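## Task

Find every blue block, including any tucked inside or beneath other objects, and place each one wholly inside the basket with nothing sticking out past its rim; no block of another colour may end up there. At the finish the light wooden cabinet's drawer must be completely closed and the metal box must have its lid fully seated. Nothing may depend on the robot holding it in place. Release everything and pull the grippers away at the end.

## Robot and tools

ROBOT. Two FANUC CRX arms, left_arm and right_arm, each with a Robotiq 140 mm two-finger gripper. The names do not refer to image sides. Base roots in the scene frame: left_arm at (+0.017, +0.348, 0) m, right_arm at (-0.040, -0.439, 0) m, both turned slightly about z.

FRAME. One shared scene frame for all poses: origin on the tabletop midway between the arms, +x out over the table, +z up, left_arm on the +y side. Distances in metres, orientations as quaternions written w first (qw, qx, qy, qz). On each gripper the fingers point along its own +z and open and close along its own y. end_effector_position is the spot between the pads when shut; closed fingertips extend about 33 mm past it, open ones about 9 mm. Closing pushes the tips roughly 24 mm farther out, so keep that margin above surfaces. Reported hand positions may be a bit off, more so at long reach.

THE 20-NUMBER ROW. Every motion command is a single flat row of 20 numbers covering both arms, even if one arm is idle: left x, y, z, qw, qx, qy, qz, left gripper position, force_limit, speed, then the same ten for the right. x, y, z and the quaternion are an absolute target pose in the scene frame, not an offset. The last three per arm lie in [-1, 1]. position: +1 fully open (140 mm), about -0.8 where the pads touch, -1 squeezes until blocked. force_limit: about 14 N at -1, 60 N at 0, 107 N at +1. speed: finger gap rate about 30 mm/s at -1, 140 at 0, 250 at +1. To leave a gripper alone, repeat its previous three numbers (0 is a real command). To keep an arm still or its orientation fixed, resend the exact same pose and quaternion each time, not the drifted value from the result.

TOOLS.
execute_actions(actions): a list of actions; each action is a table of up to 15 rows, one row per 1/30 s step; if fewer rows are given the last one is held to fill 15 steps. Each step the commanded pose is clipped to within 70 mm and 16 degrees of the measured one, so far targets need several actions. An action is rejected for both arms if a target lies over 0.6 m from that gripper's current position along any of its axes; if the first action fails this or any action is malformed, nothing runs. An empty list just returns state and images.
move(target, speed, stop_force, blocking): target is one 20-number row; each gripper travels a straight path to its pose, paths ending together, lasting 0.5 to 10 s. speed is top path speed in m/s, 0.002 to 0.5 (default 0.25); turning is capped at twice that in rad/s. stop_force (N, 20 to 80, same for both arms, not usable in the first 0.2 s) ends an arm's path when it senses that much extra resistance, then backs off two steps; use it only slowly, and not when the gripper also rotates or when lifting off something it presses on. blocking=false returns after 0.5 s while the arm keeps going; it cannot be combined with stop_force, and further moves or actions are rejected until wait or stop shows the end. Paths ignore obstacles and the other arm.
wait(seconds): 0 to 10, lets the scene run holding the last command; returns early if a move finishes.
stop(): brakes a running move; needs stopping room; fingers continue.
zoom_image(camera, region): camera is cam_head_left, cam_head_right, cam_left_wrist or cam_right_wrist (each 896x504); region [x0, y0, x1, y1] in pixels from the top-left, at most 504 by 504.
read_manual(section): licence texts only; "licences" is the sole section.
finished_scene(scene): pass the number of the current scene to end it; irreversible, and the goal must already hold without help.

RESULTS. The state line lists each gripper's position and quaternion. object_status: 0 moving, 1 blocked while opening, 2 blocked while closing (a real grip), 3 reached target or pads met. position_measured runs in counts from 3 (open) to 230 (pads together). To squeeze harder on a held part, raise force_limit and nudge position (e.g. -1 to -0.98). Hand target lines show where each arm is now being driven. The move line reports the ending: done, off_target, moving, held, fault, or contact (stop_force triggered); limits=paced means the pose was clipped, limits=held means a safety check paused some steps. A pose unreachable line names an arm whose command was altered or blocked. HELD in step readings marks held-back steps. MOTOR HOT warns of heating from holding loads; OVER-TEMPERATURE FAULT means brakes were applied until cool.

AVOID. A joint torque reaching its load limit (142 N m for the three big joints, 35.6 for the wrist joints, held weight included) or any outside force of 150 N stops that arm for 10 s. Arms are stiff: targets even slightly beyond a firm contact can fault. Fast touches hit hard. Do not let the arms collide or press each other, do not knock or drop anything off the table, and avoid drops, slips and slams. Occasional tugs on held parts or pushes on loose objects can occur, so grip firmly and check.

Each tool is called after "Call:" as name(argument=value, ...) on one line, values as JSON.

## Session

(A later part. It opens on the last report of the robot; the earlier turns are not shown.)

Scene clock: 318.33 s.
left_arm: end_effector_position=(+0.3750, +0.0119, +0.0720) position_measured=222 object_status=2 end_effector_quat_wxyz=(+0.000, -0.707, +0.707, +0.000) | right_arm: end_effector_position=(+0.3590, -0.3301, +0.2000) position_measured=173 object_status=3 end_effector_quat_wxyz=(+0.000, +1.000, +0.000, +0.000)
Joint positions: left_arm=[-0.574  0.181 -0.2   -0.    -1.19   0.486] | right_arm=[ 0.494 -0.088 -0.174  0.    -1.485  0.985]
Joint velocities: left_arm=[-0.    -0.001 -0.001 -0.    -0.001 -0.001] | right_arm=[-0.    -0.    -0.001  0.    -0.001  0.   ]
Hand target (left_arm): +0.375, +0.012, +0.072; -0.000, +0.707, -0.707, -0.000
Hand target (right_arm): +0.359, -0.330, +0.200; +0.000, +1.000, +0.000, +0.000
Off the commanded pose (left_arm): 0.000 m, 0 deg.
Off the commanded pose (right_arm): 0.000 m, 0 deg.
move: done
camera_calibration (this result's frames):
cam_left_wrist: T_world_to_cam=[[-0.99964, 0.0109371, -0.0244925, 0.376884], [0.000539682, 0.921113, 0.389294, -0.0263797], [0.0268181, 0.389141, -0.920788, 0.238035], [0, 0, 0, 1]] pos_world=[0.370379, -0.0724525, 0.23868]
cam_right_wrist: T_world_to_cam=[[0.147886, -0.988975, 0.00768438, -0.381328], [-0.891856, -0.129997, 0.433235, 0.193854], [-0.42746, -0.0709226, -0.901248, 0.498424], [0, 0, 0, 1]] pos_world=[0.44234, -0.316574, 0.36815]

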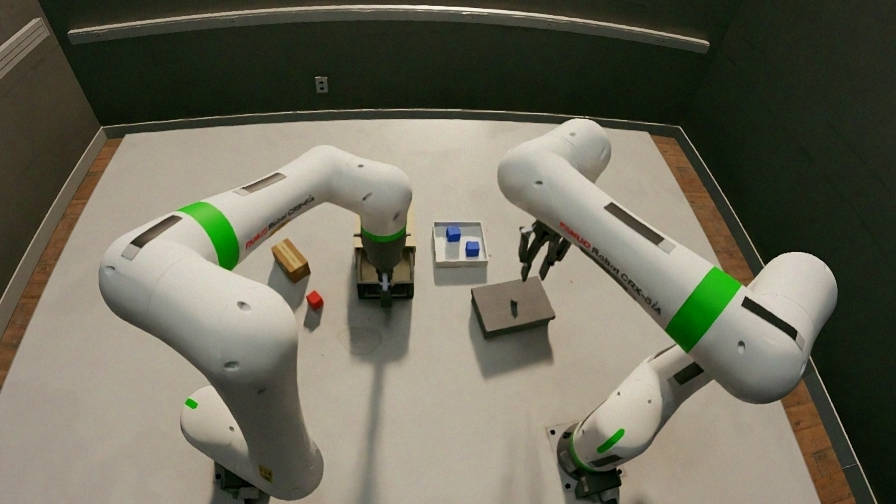

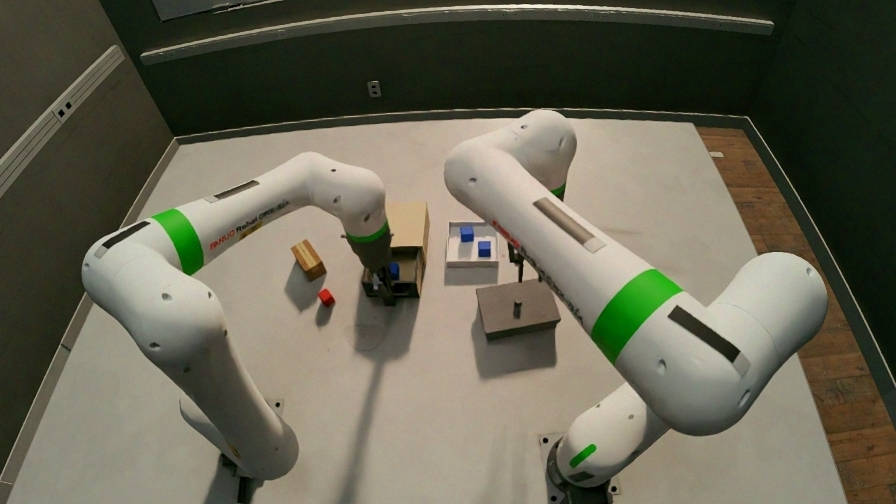

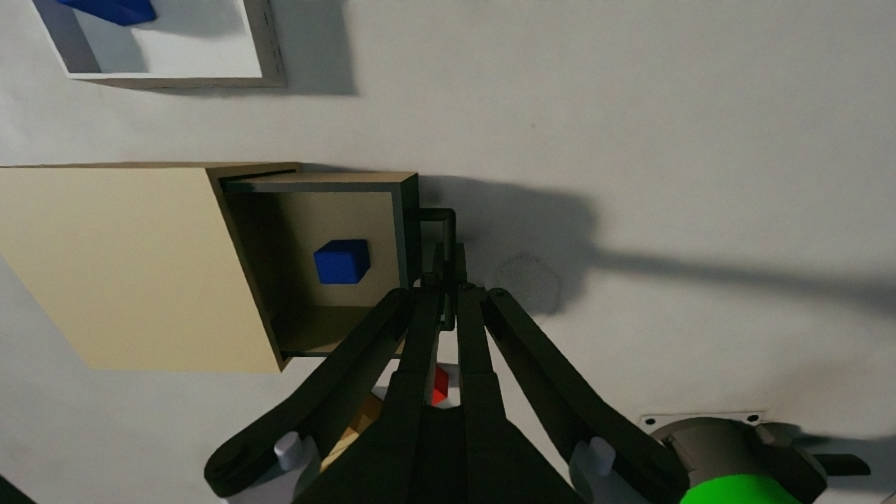

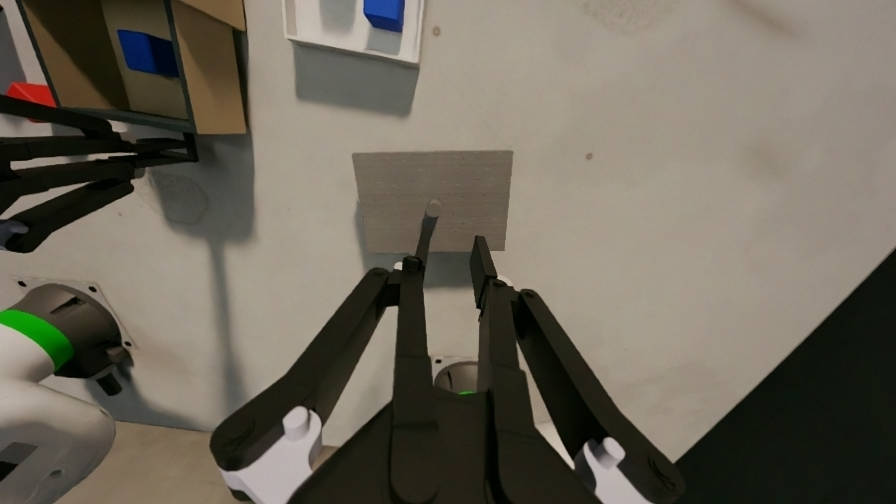

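Call:
move(target=[0.375,0.012,0.072,0,0.7071,-0.7071,0,-0.47,0.3,0,0.359,-0.33,0.2,0,1,0,0,-0.35,0.5,0], speed=0.04)

Call:
move(target=[0.375,0.012,0.14,0,0.7071,-0.7071,0,-0.47,0.3,0,0.359,-0.33,0.2,0,1,0,0,-0.35,0.5,0], speed=0.1)

Call:
move(target=[0.4755,0.024,0.15,0,1,0,0,-0.1,0,0,0.359,-0.33,0.2,0,1,0,0,-0.35,0.5,0], speed=0.3)

Scene clock: 347.30 s.
left_arm: end_effector_position=(+0.3750, +0.0120, +0.0720) position_measured=188 object_status=3 end_effector_quat_wxyz=(+0.000, -0.707, +0.707, +0.000) | right_arm: end_effector_position=(+0.3590, -0.3300, +0.2000) position_measured=173 object_status=3 end_effector_quat_wxyz=(-0.000, +1.000, -0.000, +0.000)
Joint positions: left_arm=[-0.574  0.181 -0.2   -0.    -1.19   0.485] | right_arm=[ 0.494 -0.088 -0.174 -0.    -1.485  0.985]
Joint velocities: left_arm=[0.001 0.    0.001 0.001 0.002 0.001] | right_arm=[-0.001 -0.001 -0.001 -0.     0.    -0.001]
Hand target (left_arm): +0.375, +0.012, +0.072; +0.000, +0.707, -0.707, +0.000
Hand target (right_arm): +0.359, -0.330, +0.200; -0.000, +1.000, -0.000, -0.000
Off the commanded pose (left_arm): 0.000 m, 0 deg.
Off the commanded pose (right_arm): 0.000 m, 0 deg.
move: done
camera_calibration (this result's frames):
cam_left_wrist: T_world_to_cam=[[-0.999638, 0.0111136, -0.0244948, 0.376814], [0.00070713, 0.921195, 0.3891, -0.0264556], [0.0268888, 0.388942, -0.92087, 0.23804], [0, 0, 0, 1]] pos_world=[0.370296, -0.0724006, 0.238727]
cam_right_wrist: T_world_to_cam=[[0.147591, -0.989019, 0.00757617, -0.381182], [-0.891855, -0.129772, 0.433306, 0.193881], [-0.427565, -0.0707089, -0.901215, 0.498522], [0, 0, 0, 1]] pos_world=[0.442323, -0.316586, 0.368154]

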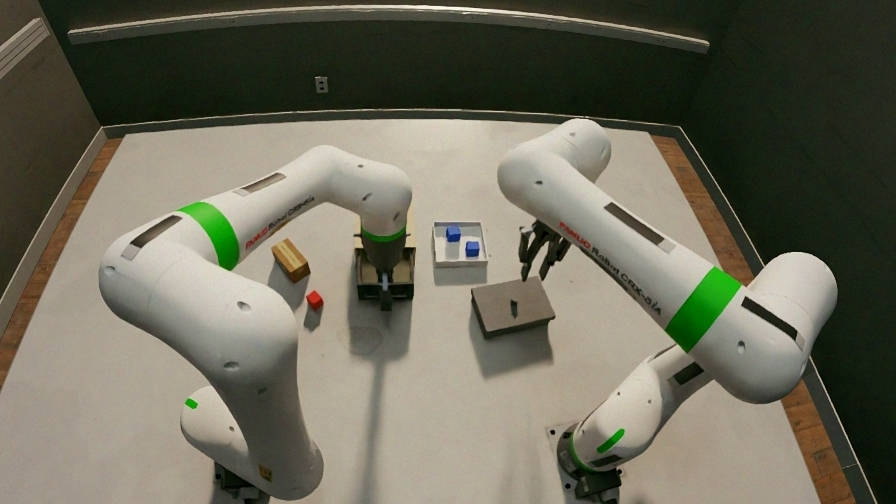

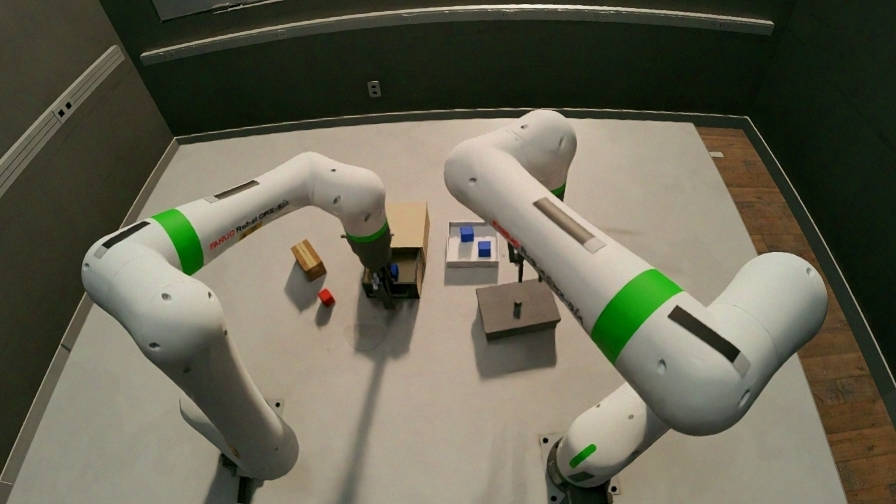

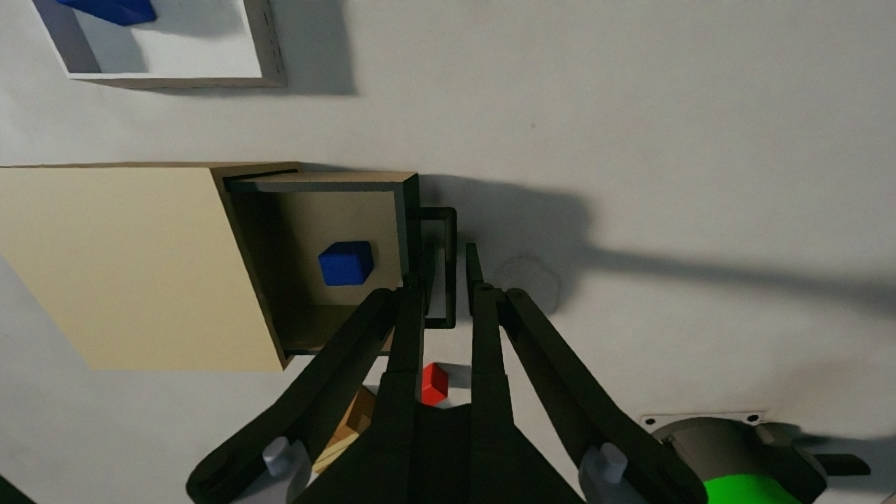

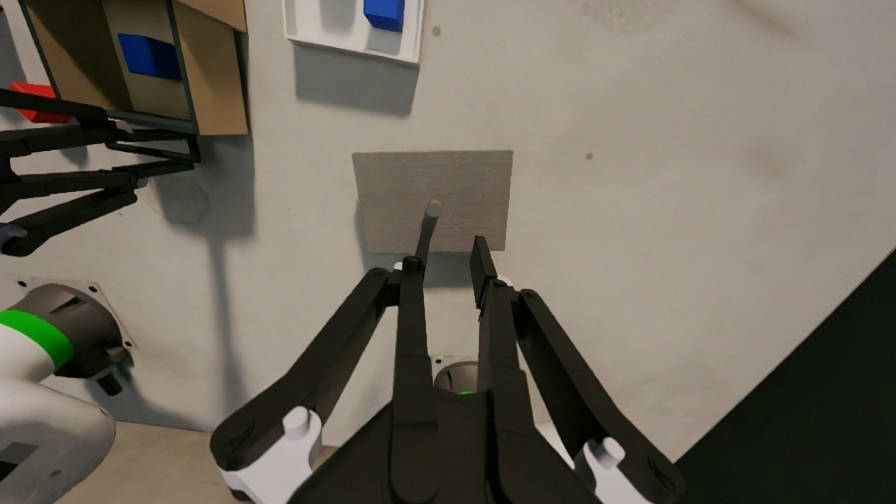

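Scene clock: 348.30 s.
left_arm: end_effector_position=(+0.3749, +0.0120, +0.1400) position_measured=188 object_status=3 end_effector_quat_wxyz=(-0.000, -0.707, +0.707, -0.000) | right_arm: end_effector_position=(+0.3590, -0.3300, +0.2000) position_measured=173 object_status=3 end_effector_quat_wxyz=(-0.000, +1.000, -0.000, +0.000)
Joint positions: left_arm=[-0.573  0.131 -0.092  0.    -1.348  0.485] | right_arm=[ 0.494 -0.088 -0.174 -0.    -1.485  0.985]
Joint velocities: left_arm=[-0.    -0.001  0.001 -0.    -0.    -0.001] | right_arm=[ 0.    -0.002  0.001 -0.     0.001 -0.   ]
Hand target (left_arm): +0.375, +0.012, +0.140; +0.000, +0.707, -0.707, +0.000
Hand target (right_arm): +0.359, -0.330, +0.200; -0.000, +1.000, -0.000, -0.000
Off the commanded pose (left_arm): 0.000 m, 0 deg.
Off the commanded pose (right_arm): 0.000 m, 0 deg.
move: done
camera_calibration (this result's frames):
cam_left_wrist: T_world_to_cam=[[-0.999641, 0.0111797, -0.0243435, 0.378451], [0.000831876, 0.921267, 0.38893, -0.0529344], [0.026775, 0.38877, -0.920946, 0.300704], [0, 0, 0, 1]] pos_world=[0.370307, -0.0723688, 0.306732]
cam_right_wrist: T_world_to_cam=[[0.147578, -0.989021, 0.00757627, -0.381178], [-0.891857, -0.12976, 0.433306, 0.193885], [-0.427566, -0.0707033, -0.901215, 0.498524], [0, 0, 0, 1]] pos_world=[0.442323, -0.316587, 0.368154]

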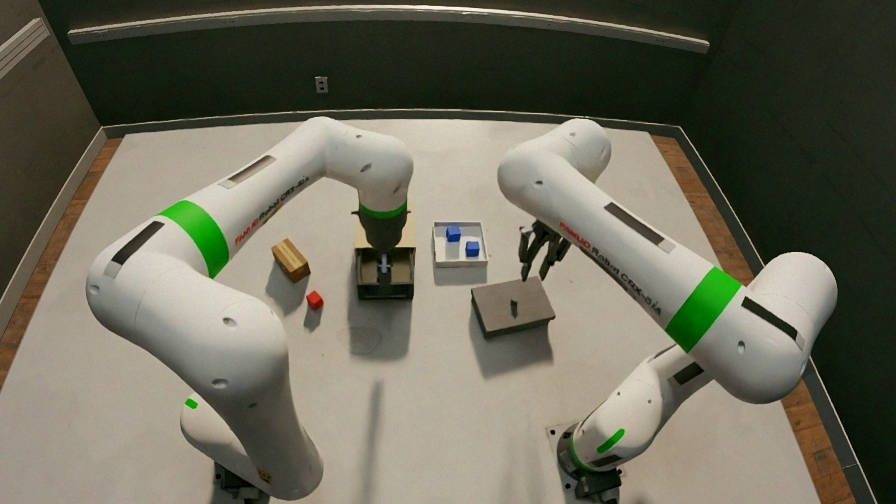

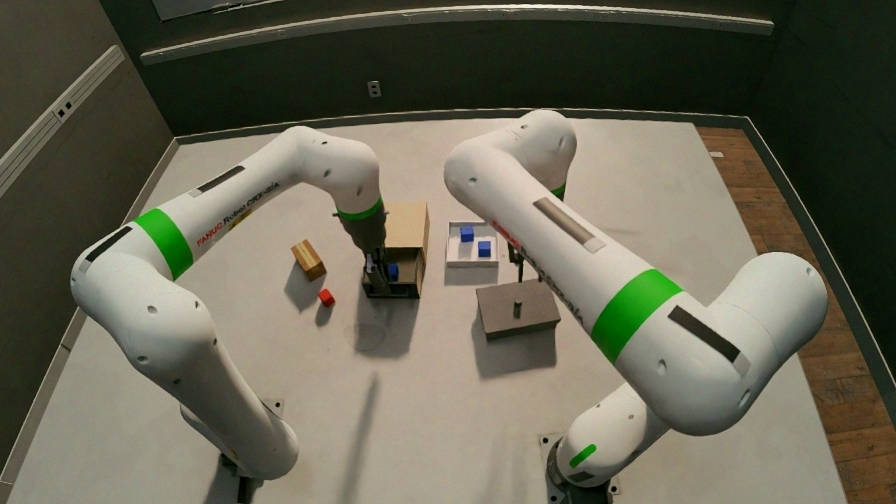

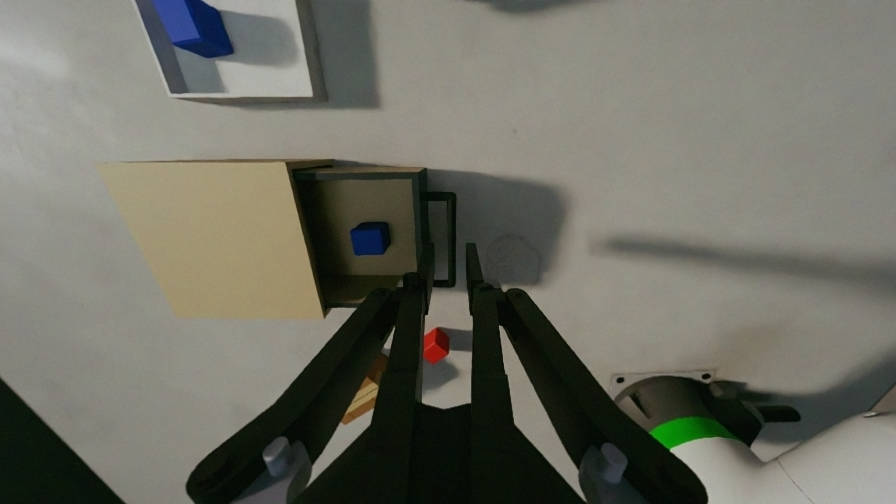

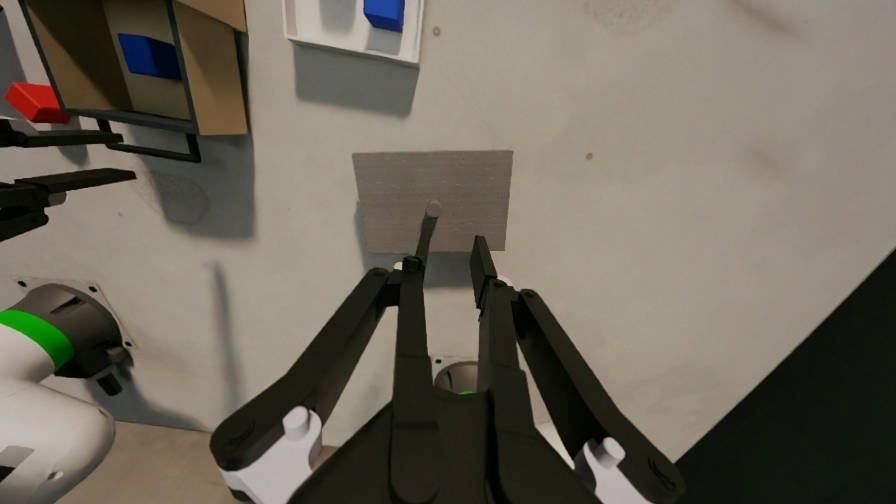

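Scene clock: 351.33 s.
left_arm: end_effector_position=(+0.4756, +0.0242, +0.1500) position_measured=141 object_status=3 end_effector_quat_wxyz=(+0.000, +1.000, +0.000, +0.000) | right_arm: end_effector_position=(+0.3590, -0.3300, +0.2000) position_measured=173 object_status=3 end_effector_quat_wxyz=(-0.000, +1.000, +0.000, +0.000)
Joint positions: left_arm=[-0.469  0.3    0.136  0.    -1.407  1.951] | right_arm=[ 0.494 -0.088 -0.174 -0.    -1.485  0.985]
Joint velocities: left_arm=[ 0.     0.     0.002 -0.001 -0.001  0.001] | right_arm=[ 0.001 -0.    -0.001  0.     0.     0.   ]
Hand target (left_arm): +0.475, +0.024, +0.150; +0.000, +1.000, -0.000, +0.000
Hand target (right_arm): +0.359, -0.330, +0.200; -0.000, +1.000, -0.000, -0.000
Off the commanded pose (left_arm): 0.000 m, 0 deg.
Off the commanded pose (right_arm): 0.000 m, 0 deg.
move: done
camera_calibration (this result's frames):
cam_left_wrist: T_world_to_cam=[[-0.0108437, -0.999649, -0.0241596, 0.0333102], [-0.921206, 0.000589612, 0.389074, 0.392529], [-0.388923, 0.026475, -0.92089, 0.508949], [0, 0, 0, 1]] pos_world=[0.559904, 0.0195926, 0.316768]
cam_right_wrist: T_world_to_cam=[[0.14766, -0.989009, 0.00757622, -0.381169], [-0.891846, -0.129834, 0.433306, 0.193853], [-0.42756, -0.0707387, -0.901215, 0.498509], [0, 0, 0, 1]] pos_world=[0.442313, -0.316547, 0.368154]

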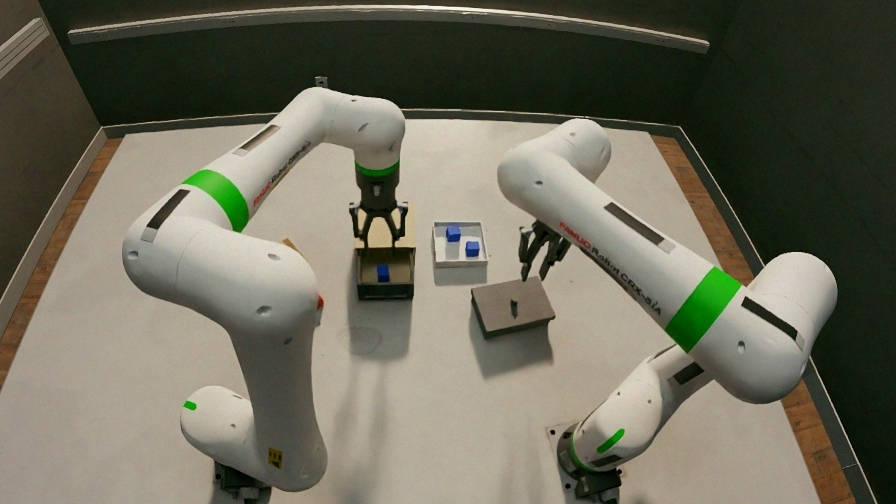

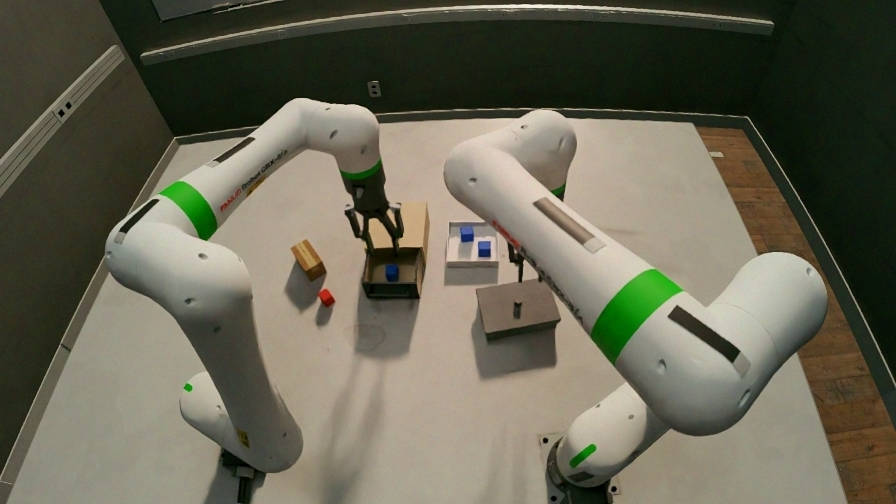

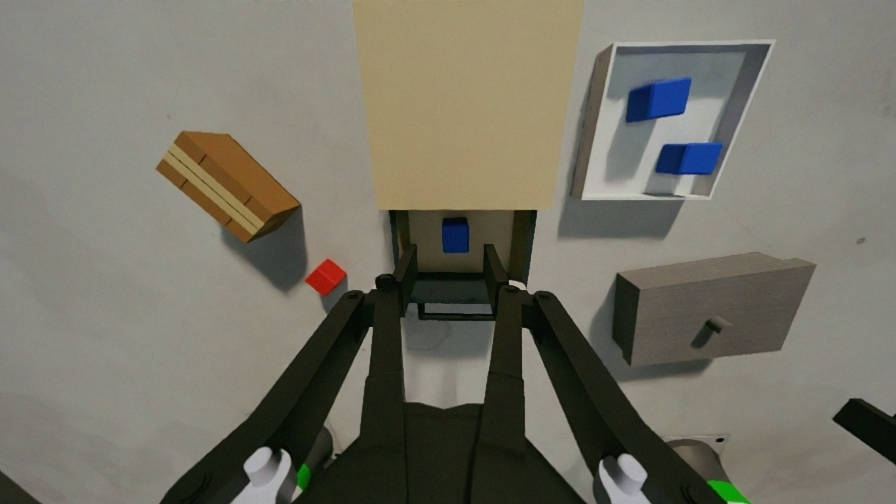

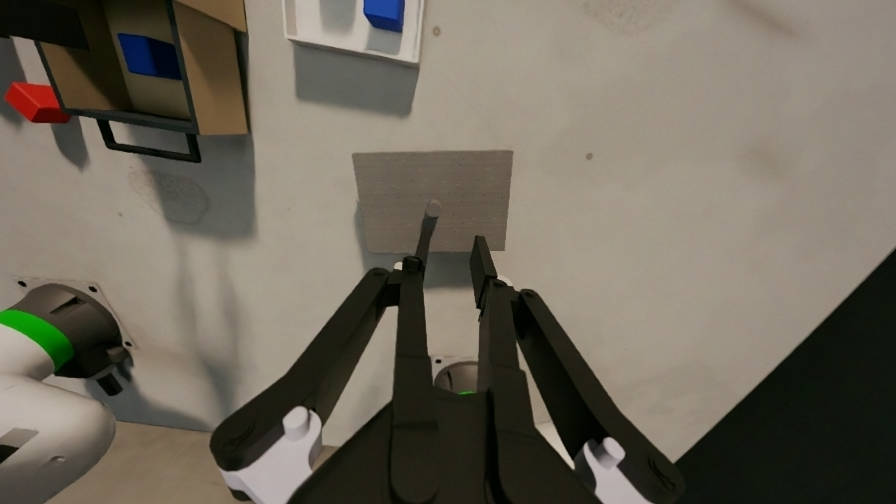

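Call:
move(target=[0.466,0.018,0.10,0,1,0,0,-0.1,0,0,0.359,-0.33,0.2,0,1,0,0,-0.35,0.5,0], speed=0.1)

Call:
move(target=[0.466,0.018,0.055,0,1,0,0,-0.1,0,0,0.359,-0.33,0.2,0,1,0,0,-0.35,0.5,0], speed=0.03, stop_force=20)

Scene clock: 361.03 s.
left_arm: end_effector_position=(+0.4661, +0.0180, +0.1000) position_measured=141 object_status=3 end_effector_quat_wxyz=(-0.000, +1.000, +0.000, +0.000) | right_arm: end_effector_position=(+0.3590, -0.3300, +0.2000) position_measured=173 object_status=3 end_effector_quat_wxyz=(-0.000, +1.000, -0.000, +0.000)
Joint positions: left_arm=[-0.486  0.317  0.039 -0.    -1.293  1.969] | right_arm=[ 0.494 -0.088 -0.174 -0.    -1.485  0.985]
Joint velocities: left_arm=[-0.     0.    -0.    -0.     0.001  0.001] | right_arm=[-0.     0.002 -0.     0.     0.     0.   ]
Hand target (left_arm): +0.466, +0.018, +0.100; -0.000, +1.000, +0.000, +0.000
Hand target (right_arm): +0.359, -0.330, +0.200; -0.000, +1.000, -0.000, +0.000
Off the commanded pose (left_arm): 0.000 m, 0 deg.
Off the commanded pose (right_arm): 0.000 m, 0 deg.
move: done
camera_calibration (this result's frames):
cam_left_wrist: T_world_to_cam=[[-0.010861, -0.999637, -0.0246517, 0.0259299], [-0.921239, 0.000416284, 0.388997, 0.403273], [-0.388846, 0.026935, -0.920909, 0.459315], [0, 0, 0, 1]] pos_world=[0.550396, 0.013381, 0.266754]
cam_right_wrist: T_world_to_cam=[[0.14766, -0.989009, 0.0075762, -0.381169], [-0.891846, -0.129834, 0.433306, 0.193853], [-0.42756, -0.0707386, -0.901215, 0.498509], [0, 0, 0, 1]] pos_world=[0.442313, -0.316547, 0.368154]

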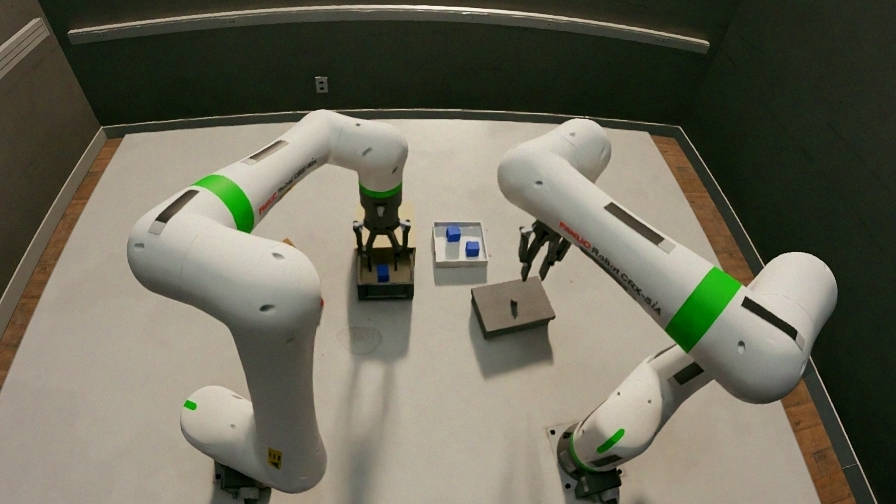

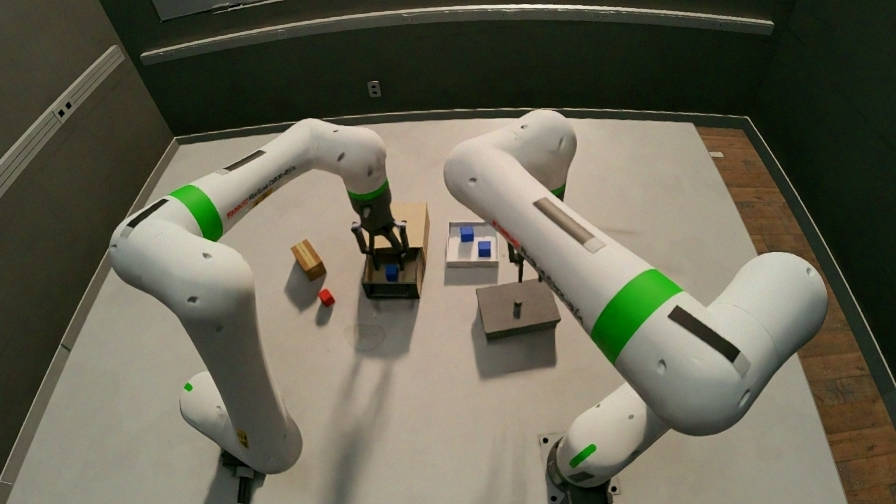

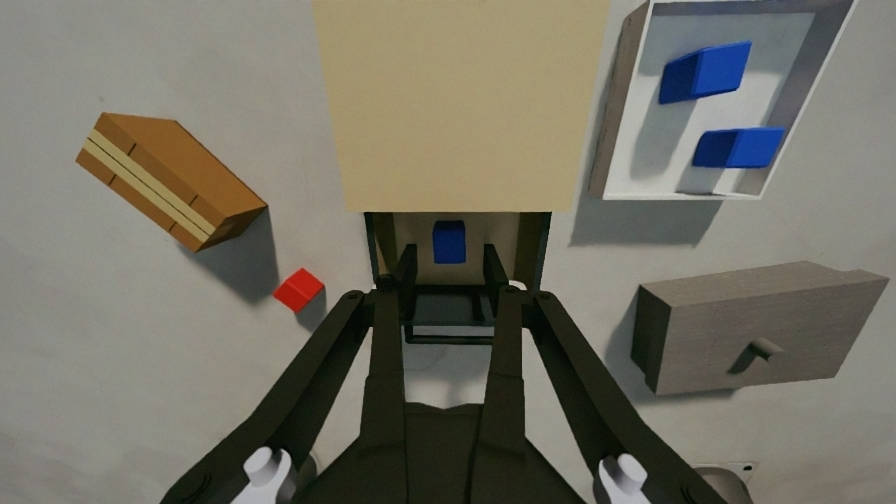

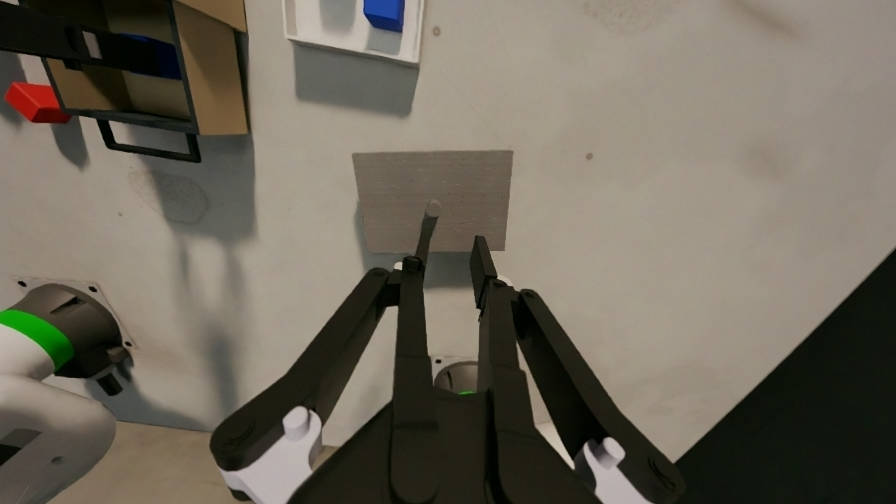

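Scene clock: 362.77 s.
left_arm: end_effector_position=(+0.4660, +0.0180, +0.0550) position_measured=141 object_status=3 end_effector_quat_wxyz=(-0.000, +1.000, +0.000, +0.000) | right_arm: end_effector_position=(+0.3590, -0.3300, +0.2000) position_measured=173 object_status=3 end_effector_quat_wxyz=(-0.000, +1.000, -0.000, +0.000)
Joint positions: left_arm=[-0.486  0.352 -0.025 -0.    -1.194  1.969] | right_arm=[ 0.494 -0.088 -0.174 -0.    -1.485  0.985]
Joint velocities: left_arm=[ 0.     0.    -0.002 -0.    -0.    -0.   ] | right_arm=[ 0.001 -0.001  0.001 -0.     0.     0.001]
Hand target (left_arm): +0.466, +0.018, +0.055; -0.000, +1.000, +0.000, +0.000
Hand target (right_arm): +0.359, -0.330, +0.200; -0.000, +1.000, -0.000, +0.000
Off the commanded pose (left_arm): 0.000 m, 0 deg.
Off the commanded pose (right_arm): 0.000 m, 0 deg.
move: done
camera_calibration (this result's frames):
cam_left_wrist: T_world_to_cam=[[-0.0108232, -0.999641, -0.0245143, 0.0247492], [-0.921218, 0.000433481, 0.389046, 0.42073], [-0.388895, 0.0267937, -0.920892, 0.417899], [0, 0, 0, 1]] pos_world=[0.550371, 0.0133608, 0.221763]
cam_right_wrist: T_world_to_cam=[[0.14766, -0.989009, 0.00757612, -0.381169], [-0.891846, -0.129834, 0.433306, 0.193854], [-0.42756, -0.0707385, -0.901215, 0.498509], [0, 0, 0, 1]] pos_world=[0.442313, -0.316547, 0.368154]

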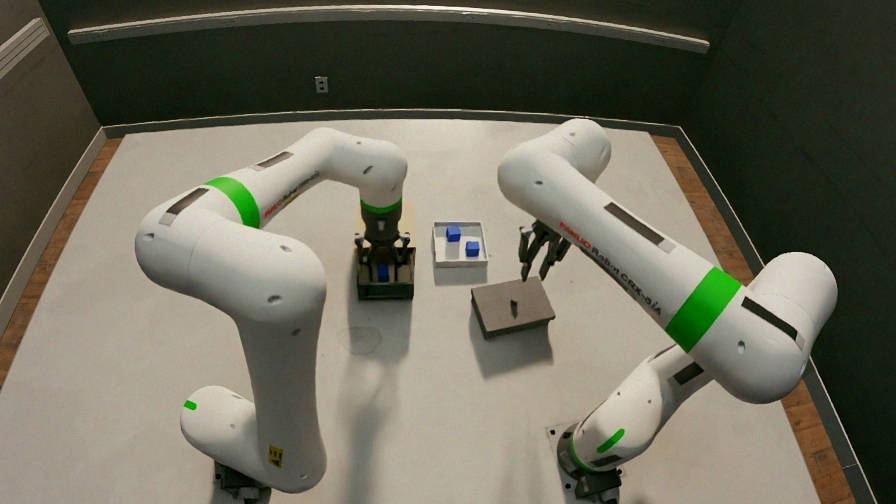

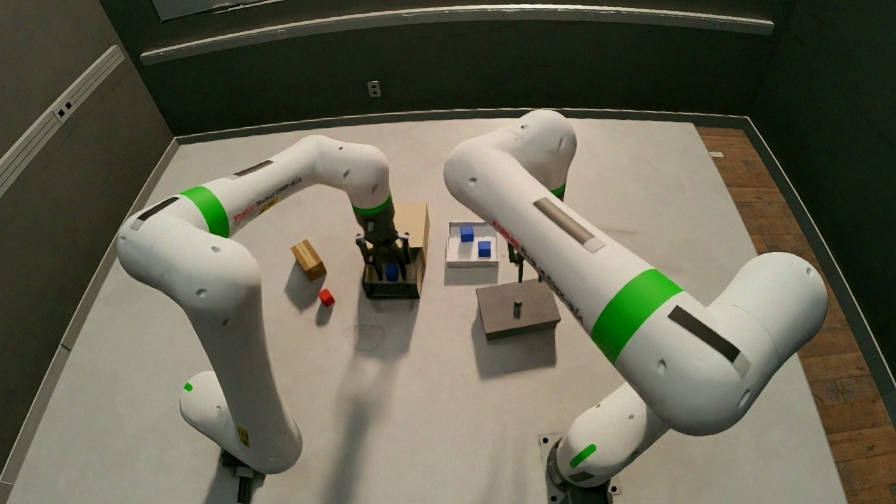

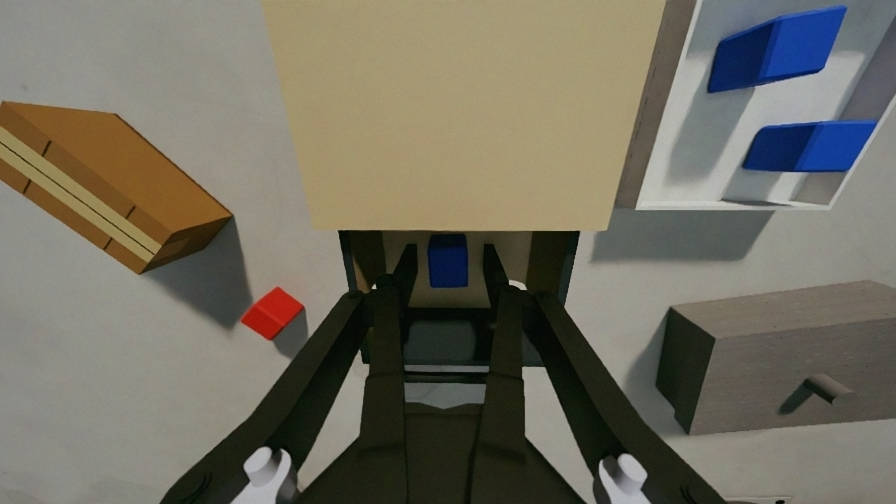

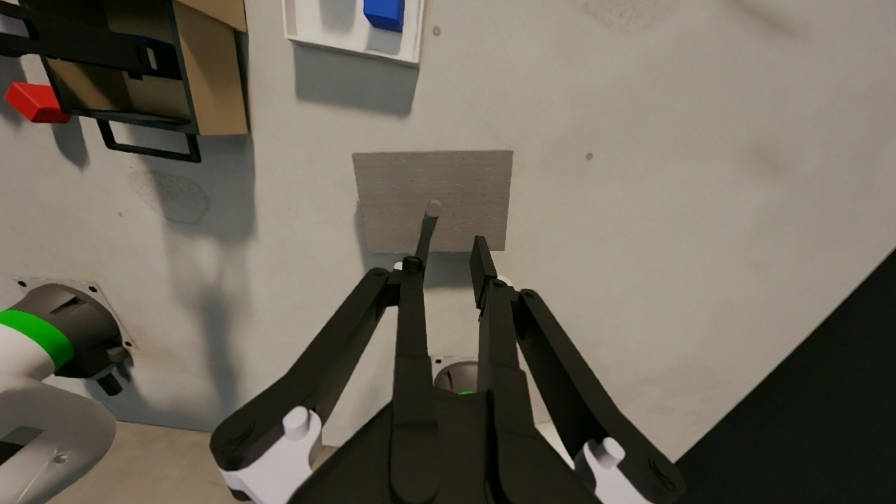

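Call:
execute_actions(actions=[])

Scene clock: 388.30 s.
left_arm: end_effector_position=(+0.4660, +0.0180, +0.0550) position_measured=141 object_status=3 end_effector_quat_wxyz=(-0.000, +1.000, +0.000, +0.000) | right_arm: end_effector_position=(+0.3590, -0.3300, +0.2000) position_measured=173 object_status=3 end_effector_quat_wxyz=(-0.000, +1.000, -0.000, +0.000)
Joint positions: left_arm=[-0.486  0.352 -0.025 -0.    -1.194  1.969] | right_arm=[ 0.494 -0.088 -0.174 -0.    -1.485  0.985]
Joint velocities: left_arm=[ 0.    -0.     0.     0.    -0.001  0.001] | right_arm=[-0.001 -0.001  0.     0.     0.001 -0.001]
Hand target (left_arm): +0.466, +0.018, +0.055; -0.000, +1.000, +0.000, +0.000
Hand target (right_arm): +0.359, -0.330, +0.200; -0.000, +1.000, -0.000, +0.000
Off the commanded pose (left_arm): 0.000 m, 0 deg.
Off the commanded pose (right_arm): 0.000 m, 0 deg.
camera_calibration (this result's frames):
cam_left_wrist: T_world_to_cam=[[-0.0108767, -0.99964, -0.0245248, 0.0247773], [-0.921208, 0.000478042, 0.38907, 0.420726], [-0.388918, 0.0268243, -0.920882, 0.41788], [0, 0, 0, 1]] pos_world=[0.550367, 0.0133579, 0.221734]
cam_right_wrist: T_world_to_cam=[[0.14766, -0.989009, 0.0075762, -0.381169], [-0.891846, -0.129834, 0.433306, 0.193854], [-0.42756, -0.0707385, -0.901215, 0.498509], [0, 0, 0, 1]] pos_world=[0.442313, -0.316547, 0.368154]

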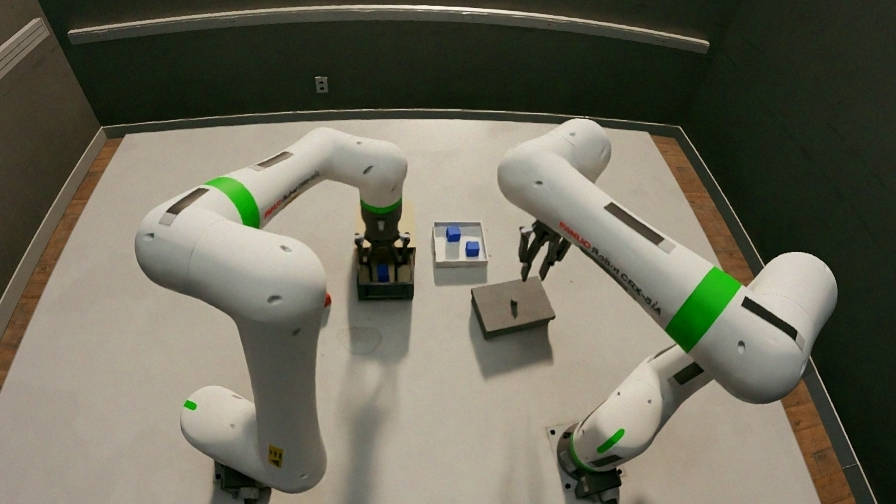

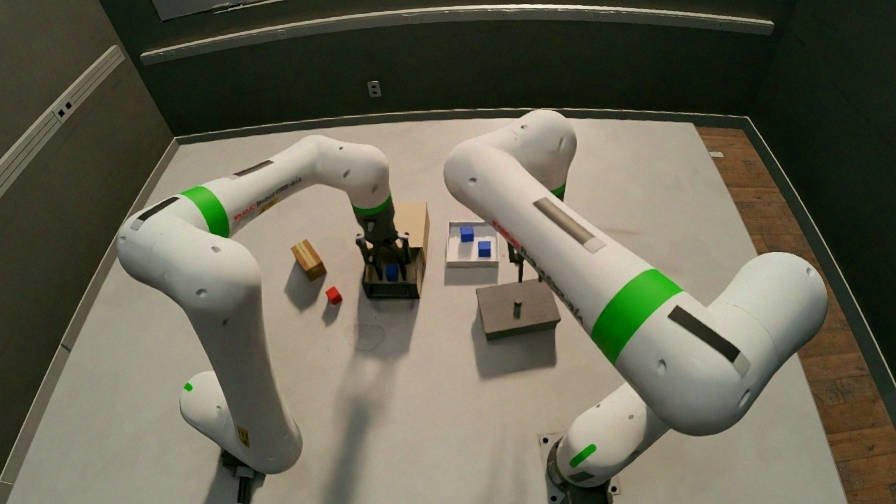

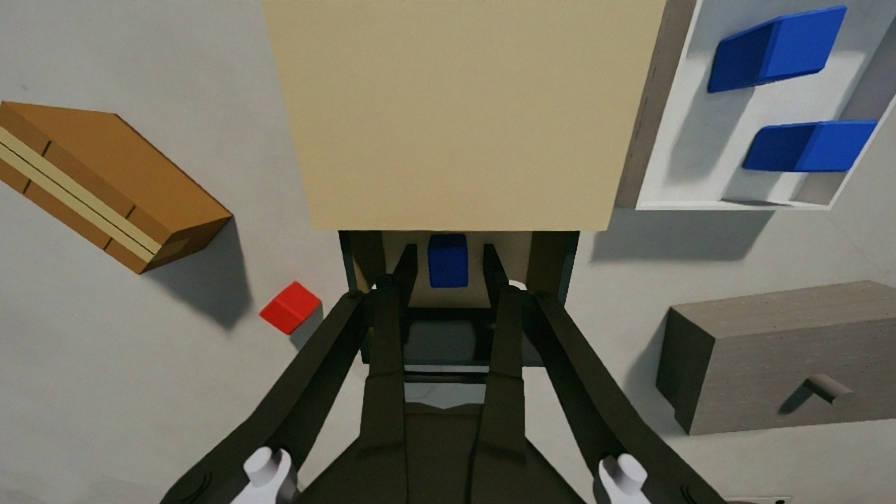

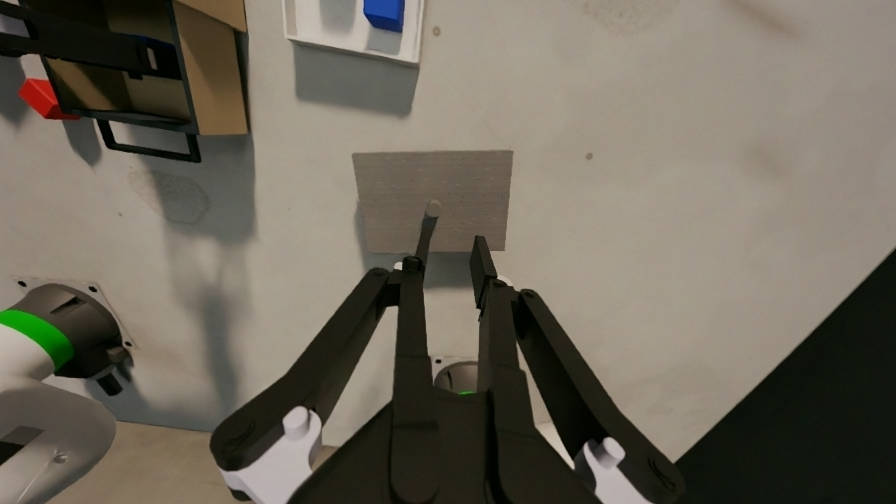

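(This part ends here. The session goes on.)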